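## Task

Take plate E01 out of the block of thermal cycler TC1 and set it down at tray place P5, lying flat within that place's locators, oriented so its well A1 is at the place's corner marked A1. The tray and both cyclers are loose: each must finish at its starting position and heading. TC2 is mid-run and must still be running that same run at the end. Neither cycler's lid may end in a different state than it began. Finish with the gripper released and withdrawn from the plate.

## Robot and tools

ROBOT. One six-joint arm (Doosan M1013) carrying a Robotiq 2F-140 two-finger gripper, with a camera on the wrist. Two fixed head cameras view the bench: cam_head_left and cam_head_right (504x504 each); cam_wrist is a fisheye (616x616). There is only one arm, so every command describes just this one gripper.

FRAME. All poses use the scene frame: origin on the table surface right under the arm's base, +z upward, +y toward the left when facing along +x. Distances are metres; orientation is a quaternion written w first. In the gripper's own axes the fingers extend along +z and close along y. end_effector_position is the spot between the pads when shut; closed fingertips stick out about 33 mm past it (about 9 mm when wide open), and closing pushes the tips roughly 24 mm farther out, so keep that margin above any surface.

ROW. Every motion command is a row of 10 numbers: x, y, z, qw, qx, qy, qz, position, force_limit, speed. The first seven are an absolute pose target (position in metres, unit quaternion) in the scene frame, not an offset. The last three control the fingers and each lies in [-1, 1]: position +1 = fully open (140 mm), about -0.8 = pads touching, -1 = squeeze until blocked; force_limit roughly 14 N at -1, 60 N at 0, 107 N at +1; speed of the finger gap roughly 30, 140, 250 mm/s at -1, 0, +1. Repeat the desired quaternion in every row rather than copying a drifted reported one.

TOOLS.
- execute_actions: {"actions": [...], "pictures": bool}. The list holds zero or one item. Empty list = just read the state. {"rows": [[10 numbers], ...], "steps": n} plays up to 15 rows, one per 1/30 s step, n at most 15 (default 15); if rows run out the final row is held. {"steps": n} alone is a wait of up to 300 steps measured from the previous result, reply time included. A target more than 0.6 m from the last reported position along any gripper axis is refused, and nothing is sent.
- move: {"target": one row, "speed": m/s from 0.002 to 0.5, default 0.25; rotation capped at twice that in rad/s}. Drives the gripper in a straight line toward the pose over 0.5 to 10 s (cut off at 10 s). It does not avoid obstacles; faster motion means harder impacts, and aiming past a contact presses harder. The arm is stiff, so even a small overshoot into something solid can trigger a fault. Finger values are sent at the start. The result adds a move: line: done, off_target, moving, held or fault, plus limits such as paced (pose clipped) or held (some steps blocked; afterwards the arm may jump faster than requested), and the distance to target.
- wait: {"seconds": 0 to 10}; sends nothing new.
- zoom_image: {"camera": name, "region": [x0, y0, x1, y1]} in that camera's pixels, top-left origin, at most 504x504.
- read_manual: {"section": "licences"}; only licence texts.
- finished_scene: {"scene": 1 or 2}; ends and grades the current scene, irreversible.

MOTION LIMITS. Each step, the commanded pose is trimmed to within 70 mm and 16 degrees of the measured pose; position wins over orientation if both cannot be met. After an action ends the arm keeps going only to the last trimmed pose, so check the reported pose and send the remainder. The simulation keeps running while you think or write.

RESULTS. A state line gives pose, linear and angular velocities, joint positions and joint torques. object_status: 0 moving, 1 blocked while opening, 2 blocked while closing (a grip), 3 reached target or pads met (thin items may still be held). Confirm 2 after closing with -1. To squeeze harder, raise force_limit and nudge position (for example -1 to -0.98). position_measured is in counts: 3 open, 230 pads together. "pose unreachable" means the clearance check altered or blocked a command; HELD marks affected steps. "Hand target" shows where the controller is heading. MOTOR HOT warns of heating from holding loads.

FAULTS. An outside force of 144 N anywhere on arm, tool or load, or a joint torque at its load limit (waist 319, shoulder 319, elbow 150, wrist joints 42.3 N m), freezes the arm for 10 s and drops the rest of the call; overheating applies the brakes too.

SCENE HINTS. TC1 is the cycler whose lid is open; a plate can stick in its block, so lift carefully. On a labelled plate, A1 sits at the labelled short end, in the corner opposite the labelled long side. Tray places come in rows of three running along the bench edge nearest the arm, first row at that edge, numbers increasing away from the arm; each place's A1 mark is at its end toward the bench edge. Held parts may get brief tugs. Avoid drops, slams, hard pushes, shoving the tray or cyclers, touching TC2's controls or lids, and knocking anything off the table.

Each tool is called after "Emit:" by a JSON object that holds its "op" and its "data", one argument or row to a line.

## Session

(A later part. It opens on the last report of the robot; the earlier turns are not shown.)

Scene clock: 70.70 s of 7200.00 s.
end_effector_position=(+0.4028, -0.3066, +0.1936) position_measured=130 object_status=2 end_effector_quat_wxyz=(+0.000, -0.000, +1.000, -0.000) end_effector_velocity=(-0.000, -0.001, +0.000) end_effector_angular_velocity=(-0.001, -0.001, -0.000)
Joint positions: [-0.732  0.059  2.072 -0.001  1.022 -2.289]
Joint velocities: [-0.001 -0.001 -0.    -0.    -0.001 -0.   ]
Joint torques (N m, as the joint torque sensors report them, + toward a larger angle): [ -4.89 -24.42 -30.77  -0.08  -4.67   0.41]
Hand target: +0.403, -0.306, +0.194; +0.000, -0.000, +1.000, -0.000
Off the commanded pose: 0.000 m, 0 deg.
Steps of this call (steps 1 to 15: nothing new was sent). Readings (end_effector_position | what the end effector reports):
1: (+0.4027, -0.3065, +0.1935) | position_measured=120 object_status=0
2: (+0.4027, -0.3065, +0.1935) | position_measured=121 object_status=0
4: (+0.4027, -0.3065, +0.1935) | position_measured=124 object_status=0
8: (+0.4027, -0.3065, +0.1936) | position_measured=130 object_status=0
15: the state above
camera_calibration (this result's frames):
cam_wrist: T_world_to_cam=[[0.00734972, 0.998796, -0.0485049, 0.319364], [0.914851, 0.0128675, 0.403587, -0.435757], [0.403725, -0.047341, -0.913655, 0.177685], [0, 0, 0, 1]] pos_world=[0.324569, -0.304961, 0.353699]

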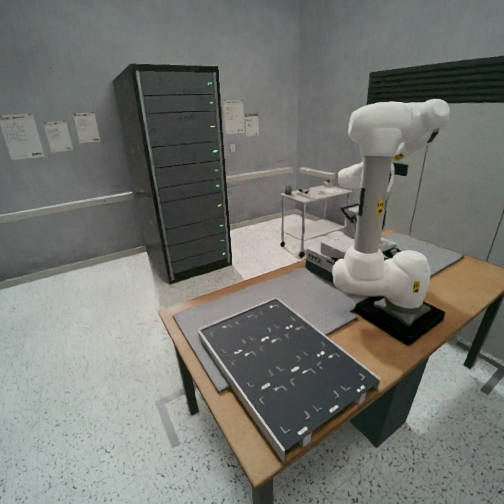

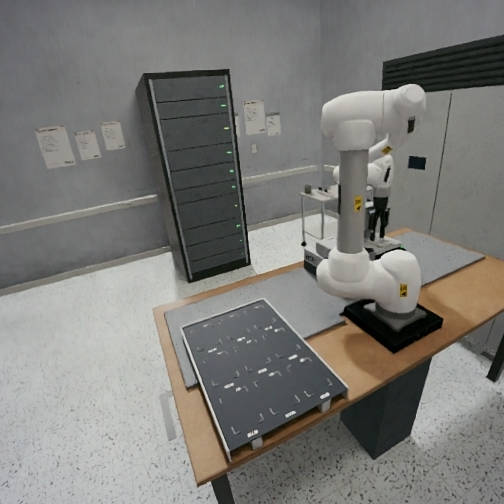

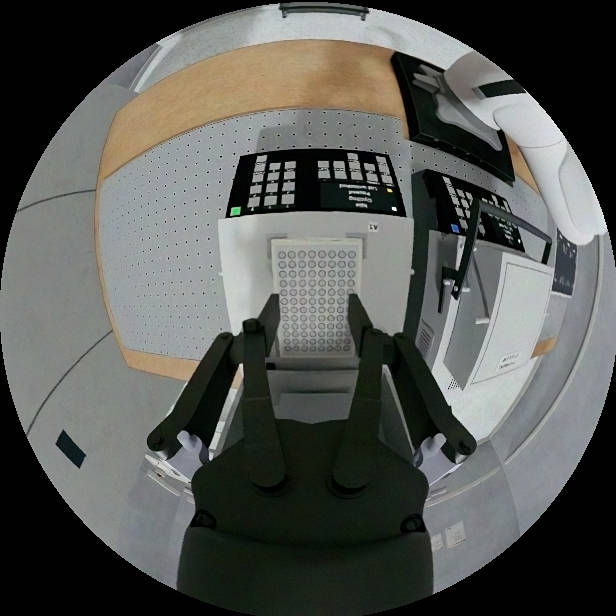

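Emit:
{"op": "execute_actions", "data": {
  "actions": [
    {"rows":[[0.4027,-0.3075,0.197,0,0,1,0,-1,-1,-1],[0.4027,-0.3075,0.197,0,0,1,0,-1,-1,-1],[0.4027,-0.3075,0.197,0,0,1,0,0.5,0,0]],"steps":15}
  ],
  "pictures": false
}}

Emit:
{"op": "move", "data": {
  "target": [0.4027,-0.3075,0.183,0,0,1,0,0.5,0,0],
  "speed": 0.015
}}

Emit:
{"op": "zoom_image", "data": {
  "camera": "cam_wrist",
  "region": [240, 230, 400, 390]
}}

Scene clock: 82.07 s of 7200.00 s.
end_effector_position=(+0.4027, -0.3075, +0.1970) position_measured=66 object_status=0 end_effector_quat_wxyz=(-0.000, +0.000, +1.000, +0.000) end_effector_velocity=(-0.000, -0.000, +0.000) end_effector_angular_velocity=(-0.001, -0.000, +0.001)
Joint positions: [-0.734  0.056  2.067 -0.001  1.029 -2.29 ]
Joint velocities: [-0.    -0.    -0.    -0.     0.    -0.001]
Joint torques (N m, as the joint torque sensors report them, + toward a larger angle): [ -0.51 -39.26 -37.54   3.24   0.13   0.24]
Hand target: +0.403, -0.307, +0.197; +0.000, -0.000, +1.000, +0.000
Off the commanded pose: 0.000 m, 0 deg.
Steps of this call (steps 1 to 90: nothing new was sent; then 7.87 s passed at rest; steps 91 to 105: all 15 steps of this action). Readings (end_effector_position | what the end effector reports):
91: (+0.4026, -0.3065, +0.1936) | position_measured=130 object_status=2
92: (+0.4025, -0.3068, +0.1946) | position_measured=130 object_status=2
94: (+0.4025, -0.3072, +0.1961) | position_measured=143 object_status=0
98: (+0.4026, -0.3074, +0.1968) | position_measured=104 object_status=0
105: the state above

Scene clock: 83.47 s of 7200.00 s.
end_effector_position=(+0.4027, -0.3075, +0.1830) position_measured=66 object_status=3 end_effector_quat_wxyz=(-0.000, -0.000, +1.000, -0.000) end_effector_velocity=(-0.000, -0.000, -0.001) end_effector_angular_velocity=(+0.000, +0.001, -0.002)
Joint positions: [-0.734  0.07   2.082 -0.001  1.001 -2.29 ]
Joint velocities: [-0.     0.001  0.001 -0.001 -0.001  0.002]
Joint torques (N m, as the joint torque sensors report them, + toward a larger angle): [ -0.29 -39.48 -35.87   2.97   0.16   0.19]
Hand target: +0.403, -0.308, +0.183; -0.000, +0.000, +1.000, -0.000
Off the commanded pose: 0.000 m, 0 deg.
move: done
camera_calibration (this result's frames):
cam_wrist: T_world_to_cam=[[0.00732437, 0.998802, -0.0483785, 0.319811], [0.914919, 0.0128317, 0.403434, -0.431431], [0.403572, -0.0472173, -0.913729, 0.168059], [0, 0, 0, 1]] pos_world=[0.324558, -0.305956, 0.343086]

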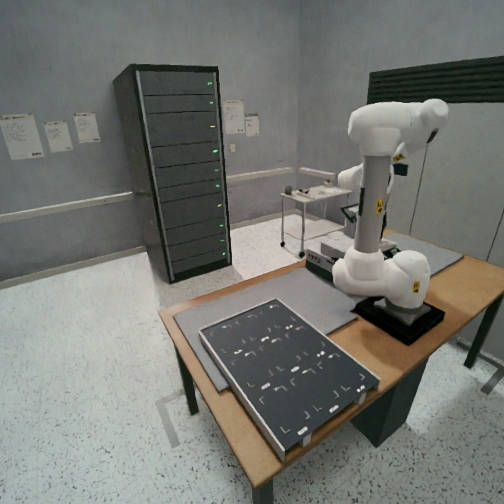

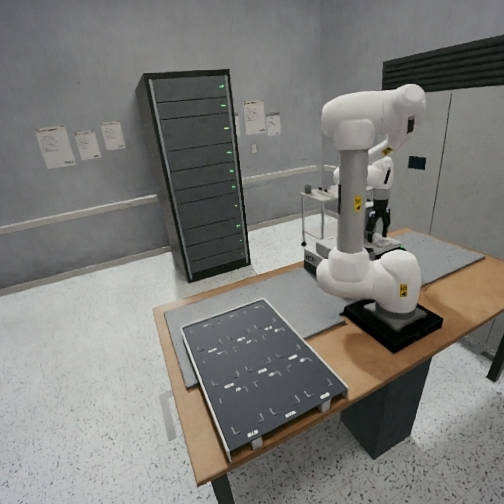

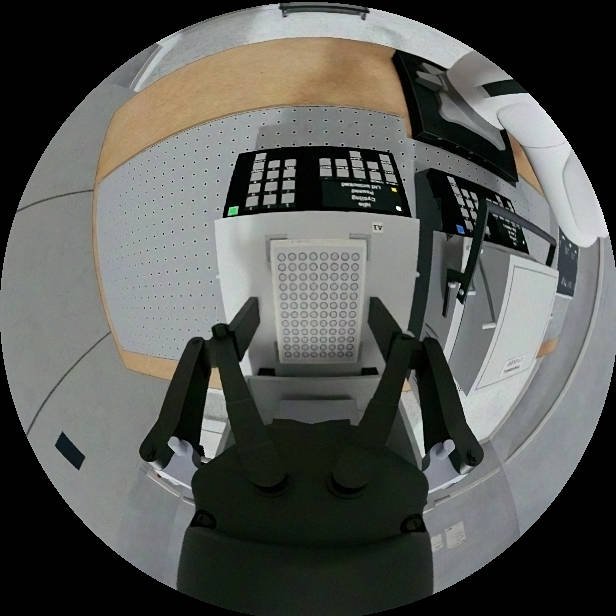

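Region (240, 230, 400, 390) of cam_wrist's 616x616 image, scaled by 3.150, with more detail than that image has.

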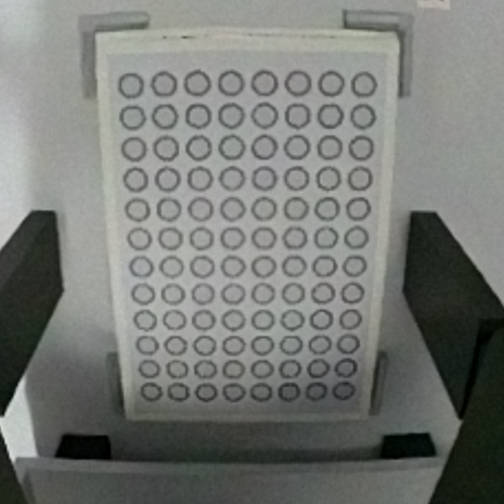

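Emit:
{"op": "execute_actions", "data": {
  "actions": [
    {"rows":[[0.4027,-0.3082,0.183,0,0,1,0,0.2,0,0],[0.4027,-0.3082,0.183,0,0,1,0,0.2,0,0],[0.4027,-0.3082,0.183,0,0,1,0,0.2,0,0],[0.4027,-0.3082,0.183,0,0,1,0,0.2,0,0],[0.4027,-0.3082,0.183,0,0,1,0,0.2,0,0],[0.4027,-0.3082,0.183,0,0,1,0,0.2,0,0],[0.4027,-0.3082,0.183,0,0,1,0,0.2,0,0],[0.4027,-0.3082,0.183,0,0,1,0,-1,-1,-1]],"steps":15}
  ],
  "pictures": false
}}

Emit:
{"op": "execute_actions", "data": {
  "actions": [
    {"steps":20}
  ],
  "pictures": false
}}

Scene clock: 93.40 s of 7200.00 s.
end_effector_position=(+0.4027, -0.3081, +0.1830) position_measured=104 object_status=2 end_effector_quat_wxyz=(+0.000, -0.000, +1.000, +0.000) end_effector_velocity=(-0.000, -0.001, -0.000) end_effector_angular_velocity=(-0.001, +0.000, -0.001)
Joint positions: [-0.735  0.071  2.081 -0.001  1.001 -2.291]
Joint velocities: [-0.001  0.    -0.    -0.001 -0.001 -0.   ]
Joint torques (N m, as the joint torque sensors report them, + toward a larger angle): [-34.32  -8.31 -43.88 -17.36 -24.6    0.44]
Hand target: +0.403, -0.308, +0.183; -0.000, -0.000, +1.000, -0.000
Off the commanded pose: 0.000 m, 0 deg.
Steps of this call (steps 1 to 90: nothing new was sent; then 6.43 s passed at rest; steps 91 to 105: all 15 steps of this action). Readings (end_effector_position | what the end effector reports):
91: (+0.4027, -0.3076, +0.1830) | position_measured=66 object_status=0
92: (+0.4026, -0.3077, +0.1828) | position_measured=72 object_status=0
94: (+0.4026, -0.3078, +0.1829) | position_measured=87 object_status=0
98: (+0.4026, -0.3077, +0.1830) | position_measured=104 object_status=0
105: the state above

Scene clock: 94.07 s of 7200.00 s.
end_effector_position=(+0.4027, -0.3082, +0.1830) position_measured=104 object_status=2 end_effector_quat_wxyz=(+0.000, -0.000, +1.000, -0.000) end_effector_velocity=(-0.000, +0.000, -0.000) end_effector_angular_velocity=(+0.000, -0.000, -0.002)
Joint positions: [-0.735  0.071  2.081 -0.001  1.001 -2.291]
Joint velocities: [-0.    -0.     0.     0.    -0.     0.002]
Joint torques (N m, as the joint torque sensors report them, + toward a larger angle): [-35.43  -7.78 -44.65 -18.06 -25.51   0.41]
Hand target: +0.403, -0.308, +0.183; -0.000, -0.000, +1.000, -0.000
Off the commanded pose: 0.000 m, 0 deg.
Steps of this call (steps 1 to 20: nothing new was sent). Readings (end_effector_position | what the end effector reports):
1: (+0.4027, -0.3081, +0.1830) | position_measured=104 object_status=2
2: (+0.4027, -0.3081, +0.1830) | position_measured=104 object_status=2
4: (+0.4027, -0.3082, +0.1830) | position_measured=104 object_status=2
8: (+0.4027, -0.3082, +0.1830) | position_measured=104 object_status=2
20: the state above

Emit:
{"op": "execute_actions", "data": {
  "actions": [
    {"rows":[[0.4027,-0.3076,0.183,0,0,1,0,0.2,0,0],[0.4027,-0.3070,0.183,0,0,1,0,0.2,0,0],[0.4027,-0.3065,0.183,0,0,1,0,0.2,0,0]],"steps":12}
  ],
  "pictures": false
}}

Scene clock: 110.03 s of 7200.00 s.
end_effector_position=(+0.4024, -0.3043, +0.1835) position_measured=104 object_status=3 end_effector_quat_wxyz=(-0.001, +0.002, +1.000, +0.005) end_effector_velocity=(-0.000, -0.000, -0.000) end_effector_angular_velocity=(+0.000, +0.001, -0.002)
Joint positions: [-0.734  0.07   2.081  0.008  1.01  -2.291]
Joint velocities: [-0.001  0.     0.    -0.001  0.     0.001]
Joint torques (N m, as the joint torque sensors report them, + toward a larger angle): [ -3.73 -35.08 -37.38  -0.13  -2.52   0.31]
Hand target: +0.402, -0.304, +0.184; -0.001, +0.002, +1.000, +0.005
Off the commanded pose: 0.002 m, 1 deg.
FORCE FAULT: contact force on the arm reached its limit, and the arm stopped for 10 seconds. The contact can be on any part of the arm, not only on its tool. The arm's remaining commands of this call were not run. The arm holds still and accepts commands again. Move the arm away from the contact; if what it grips holds it there, let go first. Pushing or pulling that hard again can fault the arm again.
The stop began at step 92 of this call (marked STOPPED below). From that step on the arm followed nothing that you had sent. 11 steps, steps kept back included, did not run and will not run. Nothing is kept back now.
Steps of this call (steps 1 to 90: nothing new was sent; then 2.90 s passed at rest; step 91: the first step of this action; steps 92 to 392: the stop). Readings (end_effector_position | what the end effector reports):
91: (+0.4025, -0.3066, +0.1831) | position_measured=104 object_status=0
92: (+0.4023, -0.3052, +0.1832) | position_measured=110 object_status=0 STOPPED
94: (+0.4024, -0.3043, +0.1835) | position_measured=110 object_status=0
98: (+0.4024, -0.3043, +0.1835) | position_measured=104 object_status=0
392: the state above

Emit:
{"op": "execute_actions", "data": {
  "actions": [
    {"rows":[[0.4027,-0.3045,0.1835,0,0,1,0,0.35,0,-0.5]],"steps":15}
  ]
}}

Emit:
{"op": "zoom_image", "data": {
  "camera": "cam_wrist",
  "region": [240, 230, 400, 390]
}}

Scene clock: 117.30 s of 7200.00 s.
end_effector_position=(+0.4027, -0.3045, +0.1835) position_measured=85 object_status=3 end_effector_quat_wxyz=(+0.000, +0.000, +1.000, +0.000) end_effector_velocity=(+0.000, -0.000, +0.001) end_effector_angular_velocity=(-0.001, -0.001, -0.001)
Joint positions: [-0.73   0.067  2.084 -0.     1.002 -2.286]
Joint velocities: [ 0.    -0.001 -0.001  0.    -0.     0.001]
Joint torques (N m, as the joint torque sensors report them, + toward a larger angle): [ -1.27 -39.26 -35.58   3.19   0.33   0.13]
Hand target: +0.403, -0.304, +0.183; +0.000, +0.000, +1.000, +0.000
Off the commanded pose: 0.000 m, 0 deg.
Steps of this call (steps 1 to 90: nothing new was sent; then 3.77 s passed at rest; steps 91 to 105: all 15 steps of this action). Readings (end_effector_position | what the end effector reports):
91: (+0.4025, -0.3045, +0.1835) | position_measured=104 object_status=0
92: (+0.4026, -0.3047, +0.1835) | position_measured=100 object_status=0
94: (+0.4027, -0.3046, +0.1835) | position_measured=91 object_status=0
98: (+0.4027, -0.3045, +0.1835) | position_measured=85 object_status=0
105: the state above
camera_calibration (this result's frames):
cam_wrist: T_world_to_cam=[[0.00736801, 0.998803, -0.0483458, 0.316788], [0.914912, 0.0127793, 0.40345, -0.431665], [0.403585, -0.0472048, -0.913723, 0.168656], [0, 0, 0, 1]] pos_world=[0.324534, -0.302931, 0.343576]

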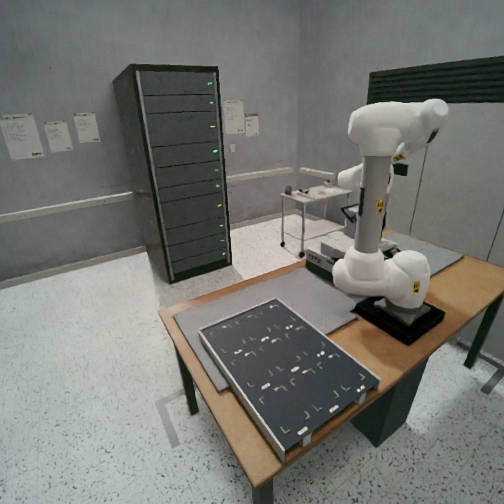

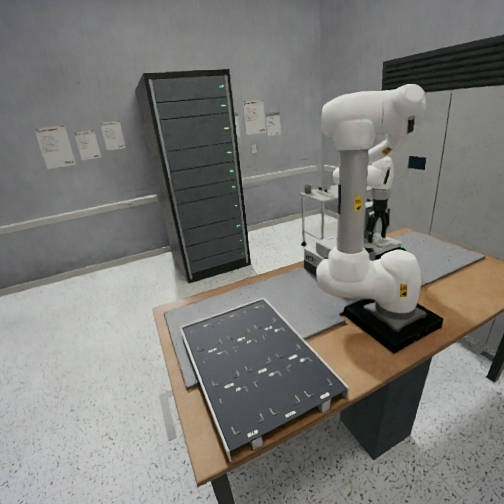

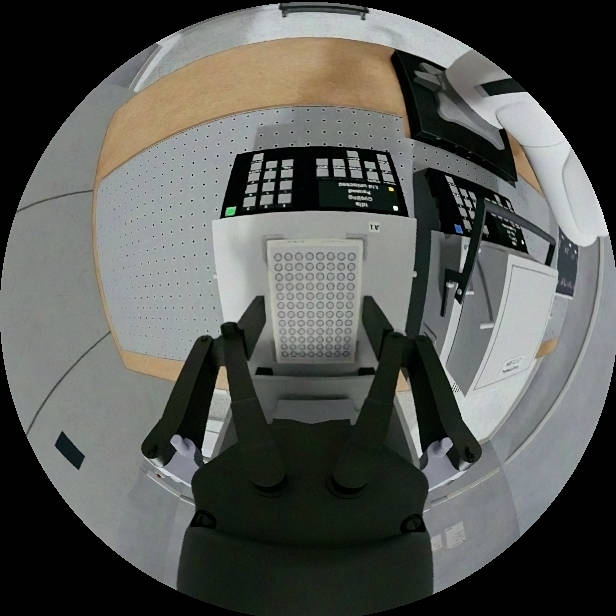

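Region (240, 230, 400, 390) of cam_wrist's 616x616 image, scaled by 3.150, with more detail than that image has.

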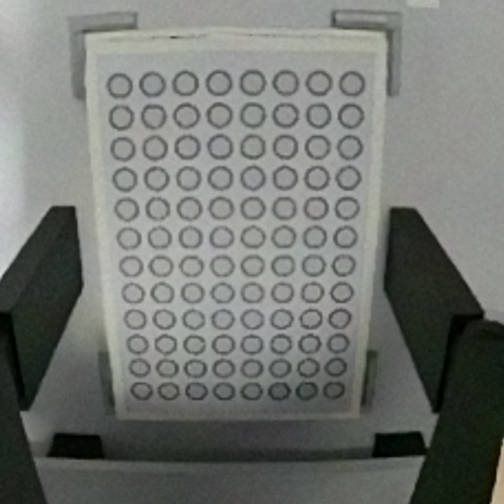

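Emit:
{"op": "execute_actions", "data": {
  "actions": [
    {"rows":[[0.4027,-0.3045,0.1835,0,0,1,0,0.15,-1,-1]],"steps":15}
  ],
  "pictures": false
}}

Emit:
{"op": "execute_actions", "data": {
  "actions": [
    {"steps":15}
  ],
  "pictures": false
}}

Scene clock: 127.57 s of 7200.00 s.
end_effector_position=(+0.4027, -0.3044, +0.1835) position_measured=105 object_status=0 end_effector_quat_wxyz=(-0.000, -0.000, +1.000, +0.000) end_effector_velocity=(-0.001, +0.000, -0.001) end_effector_angular_velocity=(+0.002, +0.002, -0.001)
Joint positions: [-0.729  0.067  2.084 -0.     1.002 -2.286]
Joint velocities: [-0.001  0.002  0.001  0.     0.     0.   ]
Joint torques (N m, as the joint torque sensors report them, + toward a larger angle): [-10.31 -29.76 -37.45  -2.69  -6.46   0.27]
Hand target: +0.403, -0.304, +0.184; -0.000, -0.000, +1.000, +0.000
Off the commanded pose: 0.000 m, 0 deg.
Steps of this call (steps 1 to 90: nothing new was sent; then 6.77 s passed at rest; steps 91 to 105: all 15 steps of this action). Readings (end_effector_position | what the end effector reports):
91: (+0.4027, -0.3045, +0.1835) | position_measured=85 object_status=0
92: (+0.4027, -0.3045, +0.1835) | position_measured=86 object_status=0
94: (+0.4027, -0.3045, +0.1835) | position_measured=89 object_status=0
98: (+0.4027, -0.3045, +0.1835) | position_measured=96 object_status=0
105: the state above

Scene clock: 128.07 s of 7200.00 s.
end_effector_position=(+0.4027, -0.3045, +0.1835) position_measured=105 object_status=2 end_effector_quat_wxyz=(+0.000, -0.000, +1.000, -0.000) end_effector_velocity=(+0.000, +0.000, +0.000) end_effector_angular_velocity=(-0.000, -0.001, -0.001)
Joint positions: [-0.729  0.067  2.084 -0.     1.002 -2.286]
Joint velocities: [ 0.    -0.    -0.     0.    -0.     0.001]
Joint torques (N m, as the joint torque sensors report them, + toward a larger angle): [-10.67 -29.41 -37.91  -3.07  -6.99   0.01]
Hand target: +0.403, -0.304, +0.184; -0.000, -0.000, +1.000, +0.000
Off the commanded pose: 0.000 m, 0 deg.
Steps of this call (steps 1 to 15: nothing new was sent). Readings (end_effector_position | what the end effector reports):
1: (+0.4027, -0.3044, +0.1835) | position_measured=105 object_status=0
2: (+0.4027, -0.3044, +0.1835) | position_measured=105 object_status=0
4: (+0.4027, -0.3044, +0.1835) | position_measured=105 object_status=2
8: (+0.4027, -0.3044, +0.1835) | position_measured=105 object_status=2
15: the state above

Emit:
{"op": "execute_actions", "data": {
  "actions": [
    {"rows":[[0.4027,-0.3041,0.1835,0,0,1,0,0.15,-1,-1]],"steps":10}
  ],
  "pictures": false
}}

Emit:
{"op": "execute_actions", "data": {
  "actions": [
    {"rows":[[0.4027,-0.3036,0.1835,0,0,1,0,0.13,-1,-1]],"steps":12}
  ],
  "pictures": false
}}

Scene clock: 132.20 s of 7200.00 s.
end_effector_position=(+0.4027, -0.3042, +0.1835) position_measured=105 object_status=2 end_effector_quat_wxyz=(-0.000, +0.000, +1.000, -0.000) end_effector_velocity=(-0.000, +0.000, +0.000) end_effector_angular_velocity=(-0.001, +0.001, +0.001)
Joint positions: [-0.729  0.066  2.085 -0.001  1.001 -2.285]
Joint velocities: [ 0.001 -0.001  0.001 -0.001 -0.    -0.   ]
Joint torques (N m, as the joint torque sensors report them, + toward a larger angle): [ -9.85 -30.75 -37.63  -2.36  -5.94   0.26]
Hand target: +0.403, -0.304, +0.183; -0.000, +0.000, +1.000, +0.000
Off the commanded pose: 0.000 m, 0 deg.
Steps of this call (steps 1 to 90: nothing new was sent; then 0.80 s passed at rest; steps 91 to 100: all 10 steps of this action). Readings (end_effector_position | what the end effector reports):
91: (+0.4027, -0.3045, +0.1835) | position_measured=105 object_status=2
92: (+0.4027, -0.3045, +0.1835) | position_measured=105 object_status=2
94: (+0.4028, -0.3044, +0.1835) | position_measured=105 object_status=2
98: (+0.4027, -0.3042, +0.1834) | position_measured=105 object_status=2
100: the state above

Scene clock: 132.60 s of 7200.00 s.
end_effector_position=(+0.4027, -0.3037, +0.1835) position_measured=105 object_status=2 end_effector_quat_wxyz=(+0.000, -0.000, +1.000, -0.000) end_effector_velocity=(+0.000, -0.000, +0.000) end_effector_angular_velocity=(-0.000, -0.000, -0.002)
Joint positions: [-0.728  0.066  2.085 -0.001  1.001 -2.285]
Joint velocities: [-0.     0.    -0.001 -0.     0.     0.002]
Joint torques (N m, as the joint torque sensors report them, + toward a larger angle): [ -4.63 -31.95 -34.14   0.59  -3.23   0.33]
Hand target: +0.403, -0.304, +0.183; +0.000, -0.000, +1.000, +0.000
Off the commanded pose: 0.000 m, 0 deg.
Steps of this call (steps 1 to 12: all 12 steps of this action). Readings (end_effector_position | what the end effector reports):
1: (+0.4027, -0.3041, +0.1835) | position_measured=105 object_status=0
2: (+0.4027, -0.3039, +0.1835) | position_measured=105 object_status=0
4: (+0.4027, -0.3038, +0.1835) | position_measured=105 object_status=0
8: (+0.4027, -0.3037, +0.1835) | position_measured=105 object_status=2
12: the state above

Emit:
{"op": "execute_actions", "data": {
  "actions": [
    {"rows":[[0.4027,-0.3032,0.1837,0,0,1,0,0.13,-1,-1],[0.4027,-0.3032,0.1837,0,0,1,0,0.13,-1,-1],[0.4027,-0.3032,0.1837,0,0,1,0,0.13,-1,-1],[0.4027,-0.3032,0.1837,0,0,1,0,0.13,-1,-1],[0.4027,-0.3032,0.1837,0,0,1,0,0.13,-1,-1],[0.4027,-0.3032,0.1837,0,0,1,0,-1,-0.3,-1]],"steps":15}
  ]
}}

Emit:
{"op": "zoom_image", "data": {
  "camera": "cam_wrist",
  "region": [240, 230, 400, 390]
}}

Scene clock: 137.77 s of 7200.00 s.
end_effector_position=(+0.4027, -0.3032, +0.1837) position_measured=109 object_status=2 end_effector_quat_wxyz=(+0.000, +0.000, +1.000, -0.000) end_effector_velocity=(-0.000, -0.000, -0.001) end_effector_angular_velocity=(-0.000, +0.002, -0.002)
Joint positions: [-0.728  0.065  2.085 -0.     1.002 -2.284]
Joint velocities: [-0.     0.001 -0.    -0.002  0.     0.003]
Joint torques (N m, as the joint torque sensors report them, + toward a larger angle): [ -0.57 -30.21 -28.63   3.09  -0.6    0.19]
Hand target: +0.403, -0.303, +0.184; +0.000, -0.000, +1.000, +0.000
Off the commanded pose: 0.000 m, 0 deg.
Steps of this call (steps 1 to 90: nothing new was sent; then 1.67 s passed at rest; steps 91 to 105: all 15 steps of this action). Readings (end_effector_position | what the end effector reports):
91: (+0.4027, -0.3036, +0.1835) | position_measured=105 object_status=2
92: (+0.4027, -0.3034, +0.1836) | position_measured=105 object_status=2
94: (+0.4027, -0.3033, +0.1836) | position_measured=105 object_status=2
98: (+0.4027, -0.3032, +0.1837) | position_measured=109 object_status=0
105: the state above
camera_calibration (this result's frames):
cam_wrist: T_world_to_cam=[[0.00735716, 0.998801, -0.0483936, 0.315516], [0.9149, 0.01281, 0.403477, -0.431765], [0.403613, -0.0472438, -0.913709, 0.168898], [0, 0, 0, 1]] pos_world=[0.324531, -0.301628, 0.3438]

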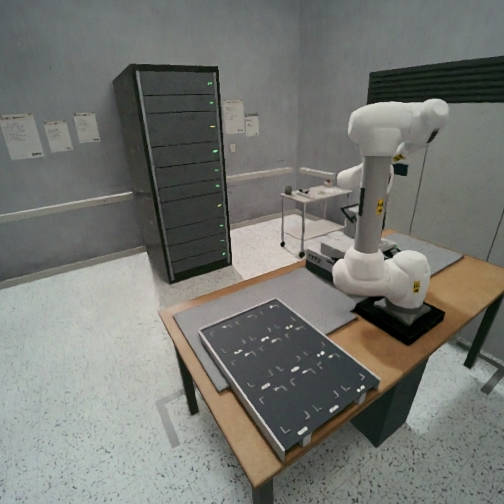

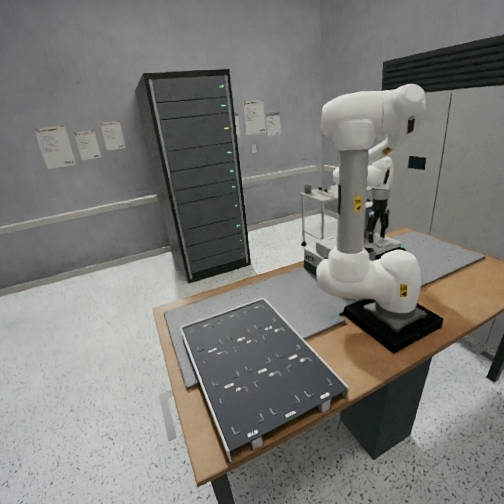

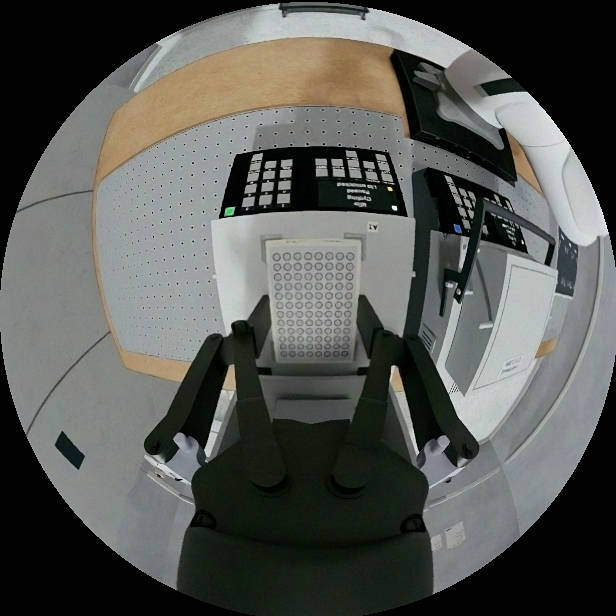

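Region (240, 230, 400, 390) of cam_wrist's 616x616 image, scaled by 3.150, with more detail than that image has.

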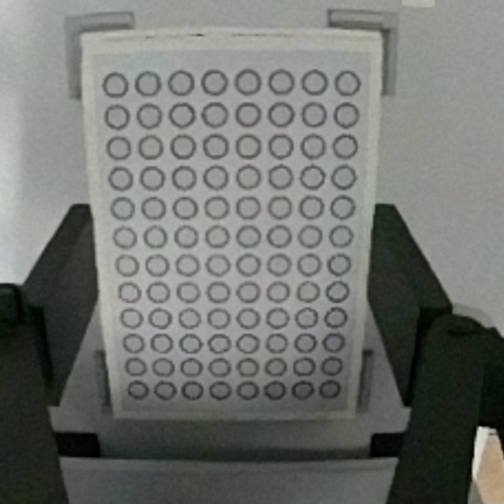

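Emit:
{"op": "execute_actions", "data": {
  "actions": [
    {"rows":[[0.4027,-0.3032,0.184,0,0,1,0,-1,-0.3,-1],[0.4027,-0.3032,0.184,0,0,1,0,-1,-0.3,-1],[0.4027,-0.3032,0.1843,0,0,1,0,-1,-0.3,-1],[0.4027,-0.3032,0.1843,0,0,1,0,-1,-0.3,-1],[0.4027,-0.3032,0.1843,0,0,1,0,-0.98,0.5,-1]],"steps":15}
  ],
  "pictures": false
}}

Emit:
{"op": "execute_actions", "data": {
  "actions": [
    {"rows":[[0.4027,-0.3032,0.1846,0,0,1,0,-0.98,0.5,-1],[0.4027,-0.3032,0.1846,0,0,1,0,-0.98,0.5,-1],[0.4027,-0.3032,0.1846,0,0,1,0,-0.98,0.5,-1],[0.4027,-0.3032,0.1849,0,0,1,0,-0.98,0.5,-1],[0.4027,-0.3032,0.1849,0,0,1,0,-0.98,0.5,-1],[0.4027,-0.3032,0.1849,0,0,1,0,-0.98,0.5,-1],[0.4027,-0.3032,0.1852,0,0,1,0,-0.98,0.5,-1]],"steps":15}
  ],
  "pictures": false
}}

Scene clock: 145.50 s of 7200.00 s.
end_effector_position=(+0.4027, -0.3032, +0.1843) position_measured=113 object_status=2 end_effector_quat_wxyz=(-0.000, +0.000, +1.000, +0.000) end_effector_velocity=(+0.001, -0.001, +0.001) end_effector_angular_velocity=(-0.001, -0.002, -0.001)
Joint positions: [-0.728  0.065  2.085 -0.     1.003 -2.284]
Joint velocities: [-0.001 -0.001 -0.002  0.     0.     0.   ]
Joint torques (N m, as the joint torque sensors report them, + toward a larger angle): [  1.16 -34.88 -31.54   3.2    0.61   0.32]
Hand target: +0.403, -0.303, +0.184; +0.000, -0.000, +1.000, +0.000
Off the commanded pose: 0.000 m, 0 deg.
Steps of this call (steps 1 to 90: nothing new was sent; then 4.23 s passed at rest; steps 91 to 105: all 15 steps of this action). Readings (end_effector_position | what the end effector reports):
91: (+0.4027, -0.3032, +0.1837) | position_measured=109 object_status=2
92: (+0.4026, -0.3031, +0.1837) | position_measured=109 object_status=2
94: (+0.4026, -0.3031, +0.1838) | position_measured=109 object_status=2
98: (+0.4027, -0.3032, +0.1841) | position_measured=113 object_status=0
105: the state above

Scene clock: 146.00 s of 7200.00 s.
end_effector_position=(+0.4027, -0.3032, +0.1851) position_measured=113 object_status=2 end_effector_quat_wxyz=(-0.000, +0.000, +1.000, +0.000) end_effector_velocity=(+0.000, -0.000, +0.001) end_effector_angular_velocity=(-0.002, -0.001, +0.001)
Joint positions: [-0.728  0.064  2.084 -0.     1.005 -2.284]
Joint velocities: [ 0.    -0.001 -0.001 -0.001  0.    -0.   ]
Joint torques (N m, as the joint torque sensors report them, + toward a larger angle): [  0.12 -51.86 -46.97   3.32   2.2    0.14]
Hand target: +0.403, -0.303, +0.185; +0.000, -0.000, +1.000, +0.000
Off the commanded pose: 0.000 m, 0 deg.
Steps of this call (steps 1 to 15: all 15 steps of this action). Readings (end_effector_position | what the end effector reports):
1: (+0.4027, -0.3032, +0.1843) | position_measured=113 object_status=2
2: (+0.4027, -0.3032, +0.1844) | position_measured=113 object_status=2
4: (+0.4027, -0.3031, +0.1845) | position_measured=113 object_status=2
8: (+0.4026, -0.3031, +0.1849) | position_measured=113 object_status=2
15: the state above

Emit:
{"op": "execute_actions", "data": {
  "actions": [
    {"rows":[[0.4027,-0.3032,0.1854,0,0,1,0,-0.98,0.5,-1],[0.4027,-0.3032,0.1854,0,0,1,0,-0.98,0.5,-1],[0.4027,-0.3032,0.1854,0,0,1,0,-0.98,0.5,-1],[0.4027,-0.3032,0.1854,0,0,1,0,-0.98,0.5,-1],[0.4027,-0.3032,0.1857,0,0,1,0,-0.98,0.5,-1]],"steps":12}
  ],
  "pictures": false
}}

Scene clock: 150.47 s of 7200.00 s.
end_effector_position=(+0.4027, -0.3032, +0.1857) position_measured=114 object_status=2 end_effector_quat_wxyz=(-0.000, -0.000, +1.000, +0.000) end_effector_velocity=(-0.000, -0.000, -0.000) end_effector_angular_velocity=(-0.000, +0.002, -0.003)
Joint positions: [-0.728  0.063  2.083 -0.     1.006 -2.284]
Joint velocities: [ 0.     0.001 -0.    -0.001  0.     0.003]
Joint torques (N m, as the joint torque sensors report them, + toward a larger angle): [ -0.81 -62.41 -55.78   3.28   2.56   0.16]
Hand target: +0.403, -0.303, +0.186; +0.000, -0.000, +1.000, +0.000
Off the commanded pose: 0.000 m, 0 deg.
Steps of this call (steps 1 to 90: nothing new was sent; then 1.07 s passed at rest; steps 91 to 102: all 12 steps of this action). Readings (end_effector_position | what the end effector reports):
91: (+0.4027, -0.3032, +0.1852) | position_measured=113 object_status=2
92: (+0.4027, -0.3032, +0.1853) | position_measured=113 object_status=2
94: (+0.4027, -0.3032, +0.1853) | position_measured=114 object_status=2
98: (+0.4027, -0.3032, +0.1856) | position_measured=114 object_status=2
102: the state above

Emit:
{"op": "execute_actions", "data": {
  "actions": [
    {"rows":[[0.4027,-0.3032,0.1860,0,0,1,0,-0.98,0.5,-1],[0.4027,-0.3032,0.1860,0,0,1,0,-0.98,0.5,-1],[0.4027,-0.3032,0.1860,0,0,1,0,-0.98,0.5,-1],[0.4027,-0.3032,0.1860,0,0,1,0,-0.98,0.5,-1],[0.4027,-0.3032,0.1863,0,0,1,0,-0.98,0.5,-1]],"steps":12}
  ]
}}

Emit:
{"op": "zoom_image", "data": {
  "camera": "cam_wrist",
  "region": [240, 230, 400, 390]
}}

Scene clock: 154.67 s of 7200.00 s.
end_effector_position=(+0.4028, -0.3033, +0.1866) position_measured=114 object_status=2 end_effector_quat_wxyz=(+0.000, -0.000, +1.000, -0.000) end_effector_velocity=(-0.001, +0.000, -0.002) end_effector_angular_velocity=(+0.001, +0.003, -0.001)
Joint positions: [-0.728  0.062  2.082 -0.     1.007 -2.284]
Joint velocities: [-0.     0.002  0.002 -0.001  0.     0.001]
Joint torques (N m, as the joint torque sensors report them, + toward a larger angle): [ -1.22 -37.5  -37.08   3.18   0.13   0.32]
Hand target: +0.403, -0.303, +0.186; +0.000, -0.000, +1.000, +0.000
Off the commanded pose: 0.000 m, 0 deg.
Steps of this call (steps 1 to 90: nothing new was sent; then 0.80 s passed at rest; steps 91 to 102: all 12 steps of this action). Readings (end_effector_position | what the end effector reports):
91: (+0.4027, -0.3032, +0.1857) | position_measured=114 object_status=2
92: (+0.4027, -0.3032, +0.1858) | position_measured=114 object_status=2
94: (+0.4027, -0.3032, +0.1859) | position_measured=114 object_status=2
98: (+0.4030, -0.3035, +0.1867) | position_measured=114 object_status=2
102: the state above
camera_calibration (this result's frames):
cam_wrist: T_world_to_cam=[[0.00736182, 0.998786, -0.0486995, 0.31581], [0.914761, 0.0129456, 0.403787, -0.432983], [0.403927, -0.047521, -0.913556, 0.171193], [0, 0, 0, 1]] pos_world=[0.324601, -0.301686, 0.346607]

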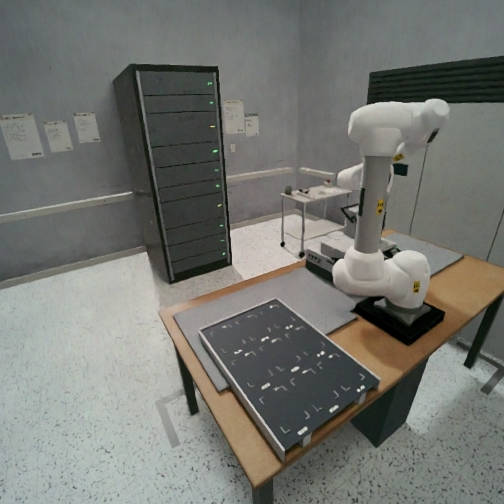

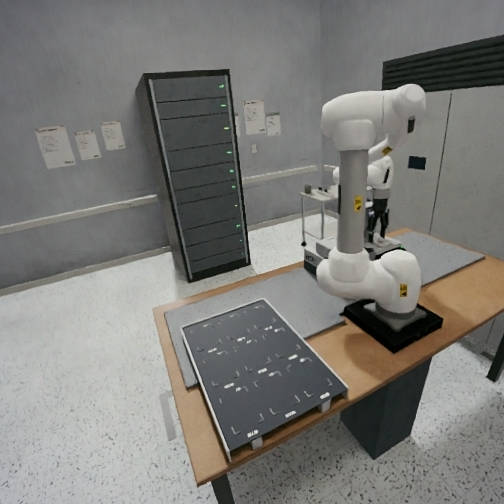

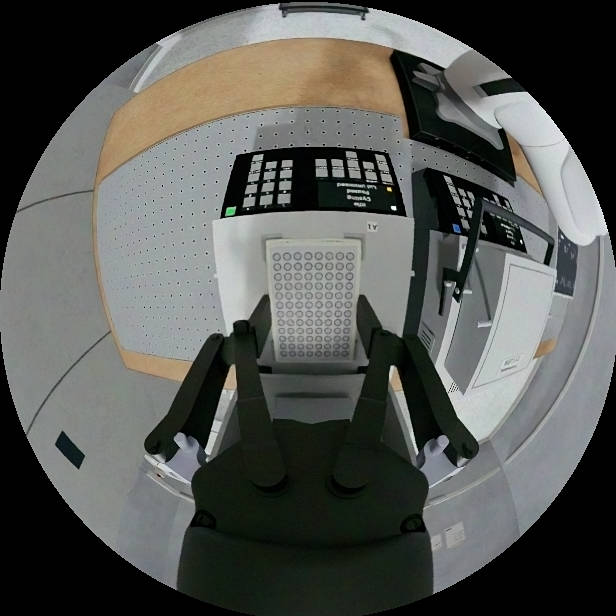

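Region (240, 230, 400, 390) of cam_wrist's 616x616 image, scaled by 3.150, with more detail than that image has.

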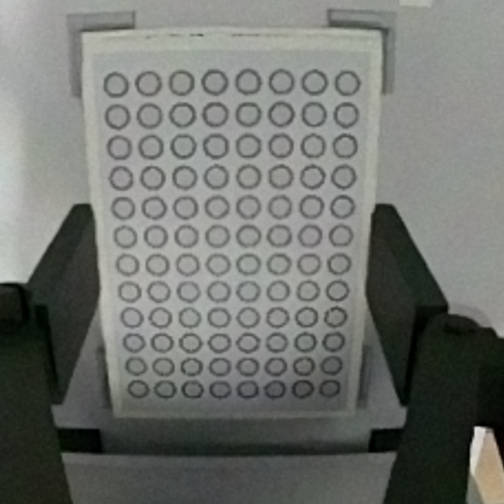

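Emit:
{"op": "move", "data": {
  "target": [0.4027,-0.3032,0.200,0,0,1,0,-0.98,0.5,-1],
  "speed": 0.01
}}

Emit:
{"op": "zoom_image", "data": {
  "camera": "cam_wrist",
  "region": [240, 230, 400, 390]
}}

Scene clock: 159.03 s of 7200.00 s.
end_effector_position=(+0.4027, -0.3032, +0.2000) position_measured=114 object_status=2 end_effector_quat_wxyz=(+0.000, -0.000, +1.000, +0.000) end_effector_velocity=(-0.000, -0.000, -0.001) end_effector_angular_velocity=(+0.001, +0.001, +0.000)
Joint positions: [-0.728  0.049  2.068 -0.     1.035 -2.284]
Joint velocities: [-0.001  0.002 -0.     0.     0.    -0.001]
Joint torques (N m, as the joint torque sensors report them, + toward a larger angle): [ -1.25 -39.02 -36.59   3.33   0.24   0.35]
Hand target: +0.403, -0.303, +0.200; +0.000, -0.000, +1.000, +0.000
Off the commanded pose: 0.000 m, 0 deg.
move: done
camera_calibration (this result's frames):
cam_wrist: T_world_to_cam=[[0.00733615, 0.998804, -0.0483313, 0.316272], [0.914912, 0.0128026, 0.40345, -0.438313], [0.403587, -0.0471787, -0.913724, 0.183809], [0, 0, 0, 1]] pos_world=[0.324515, -0.301611, 0.360074]

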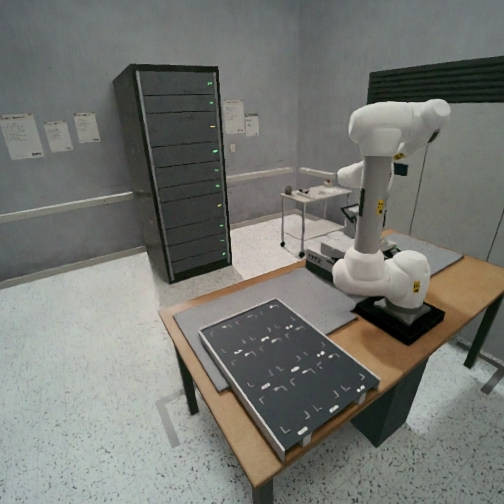

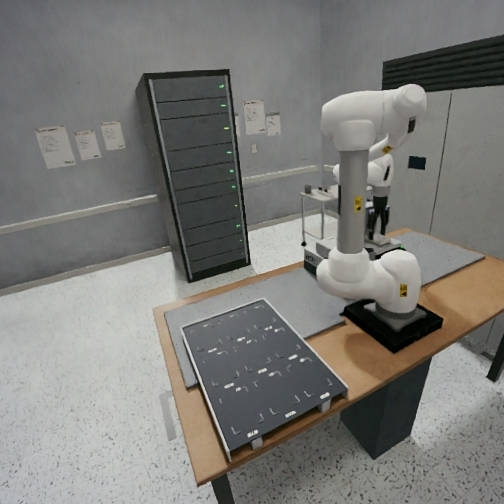

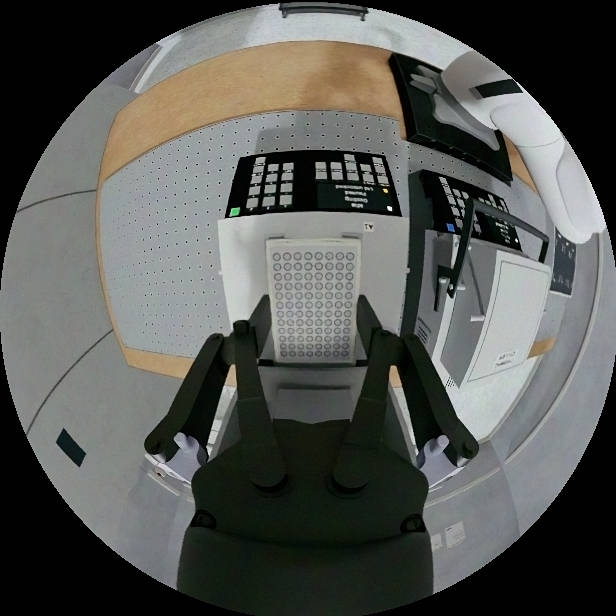

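Region (240, 230, 400, 390) of cam_wrist's 616x616 image, scaled by 3.150, with more detail than that image has.

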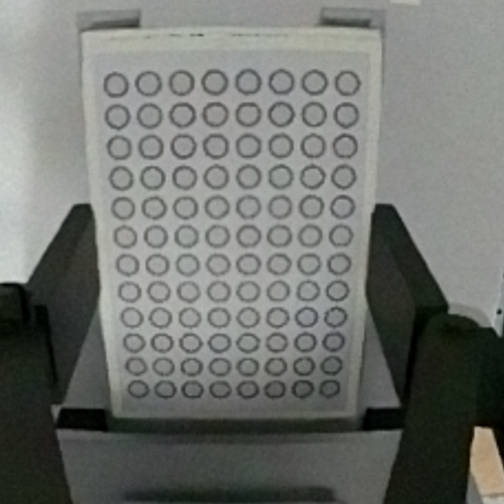

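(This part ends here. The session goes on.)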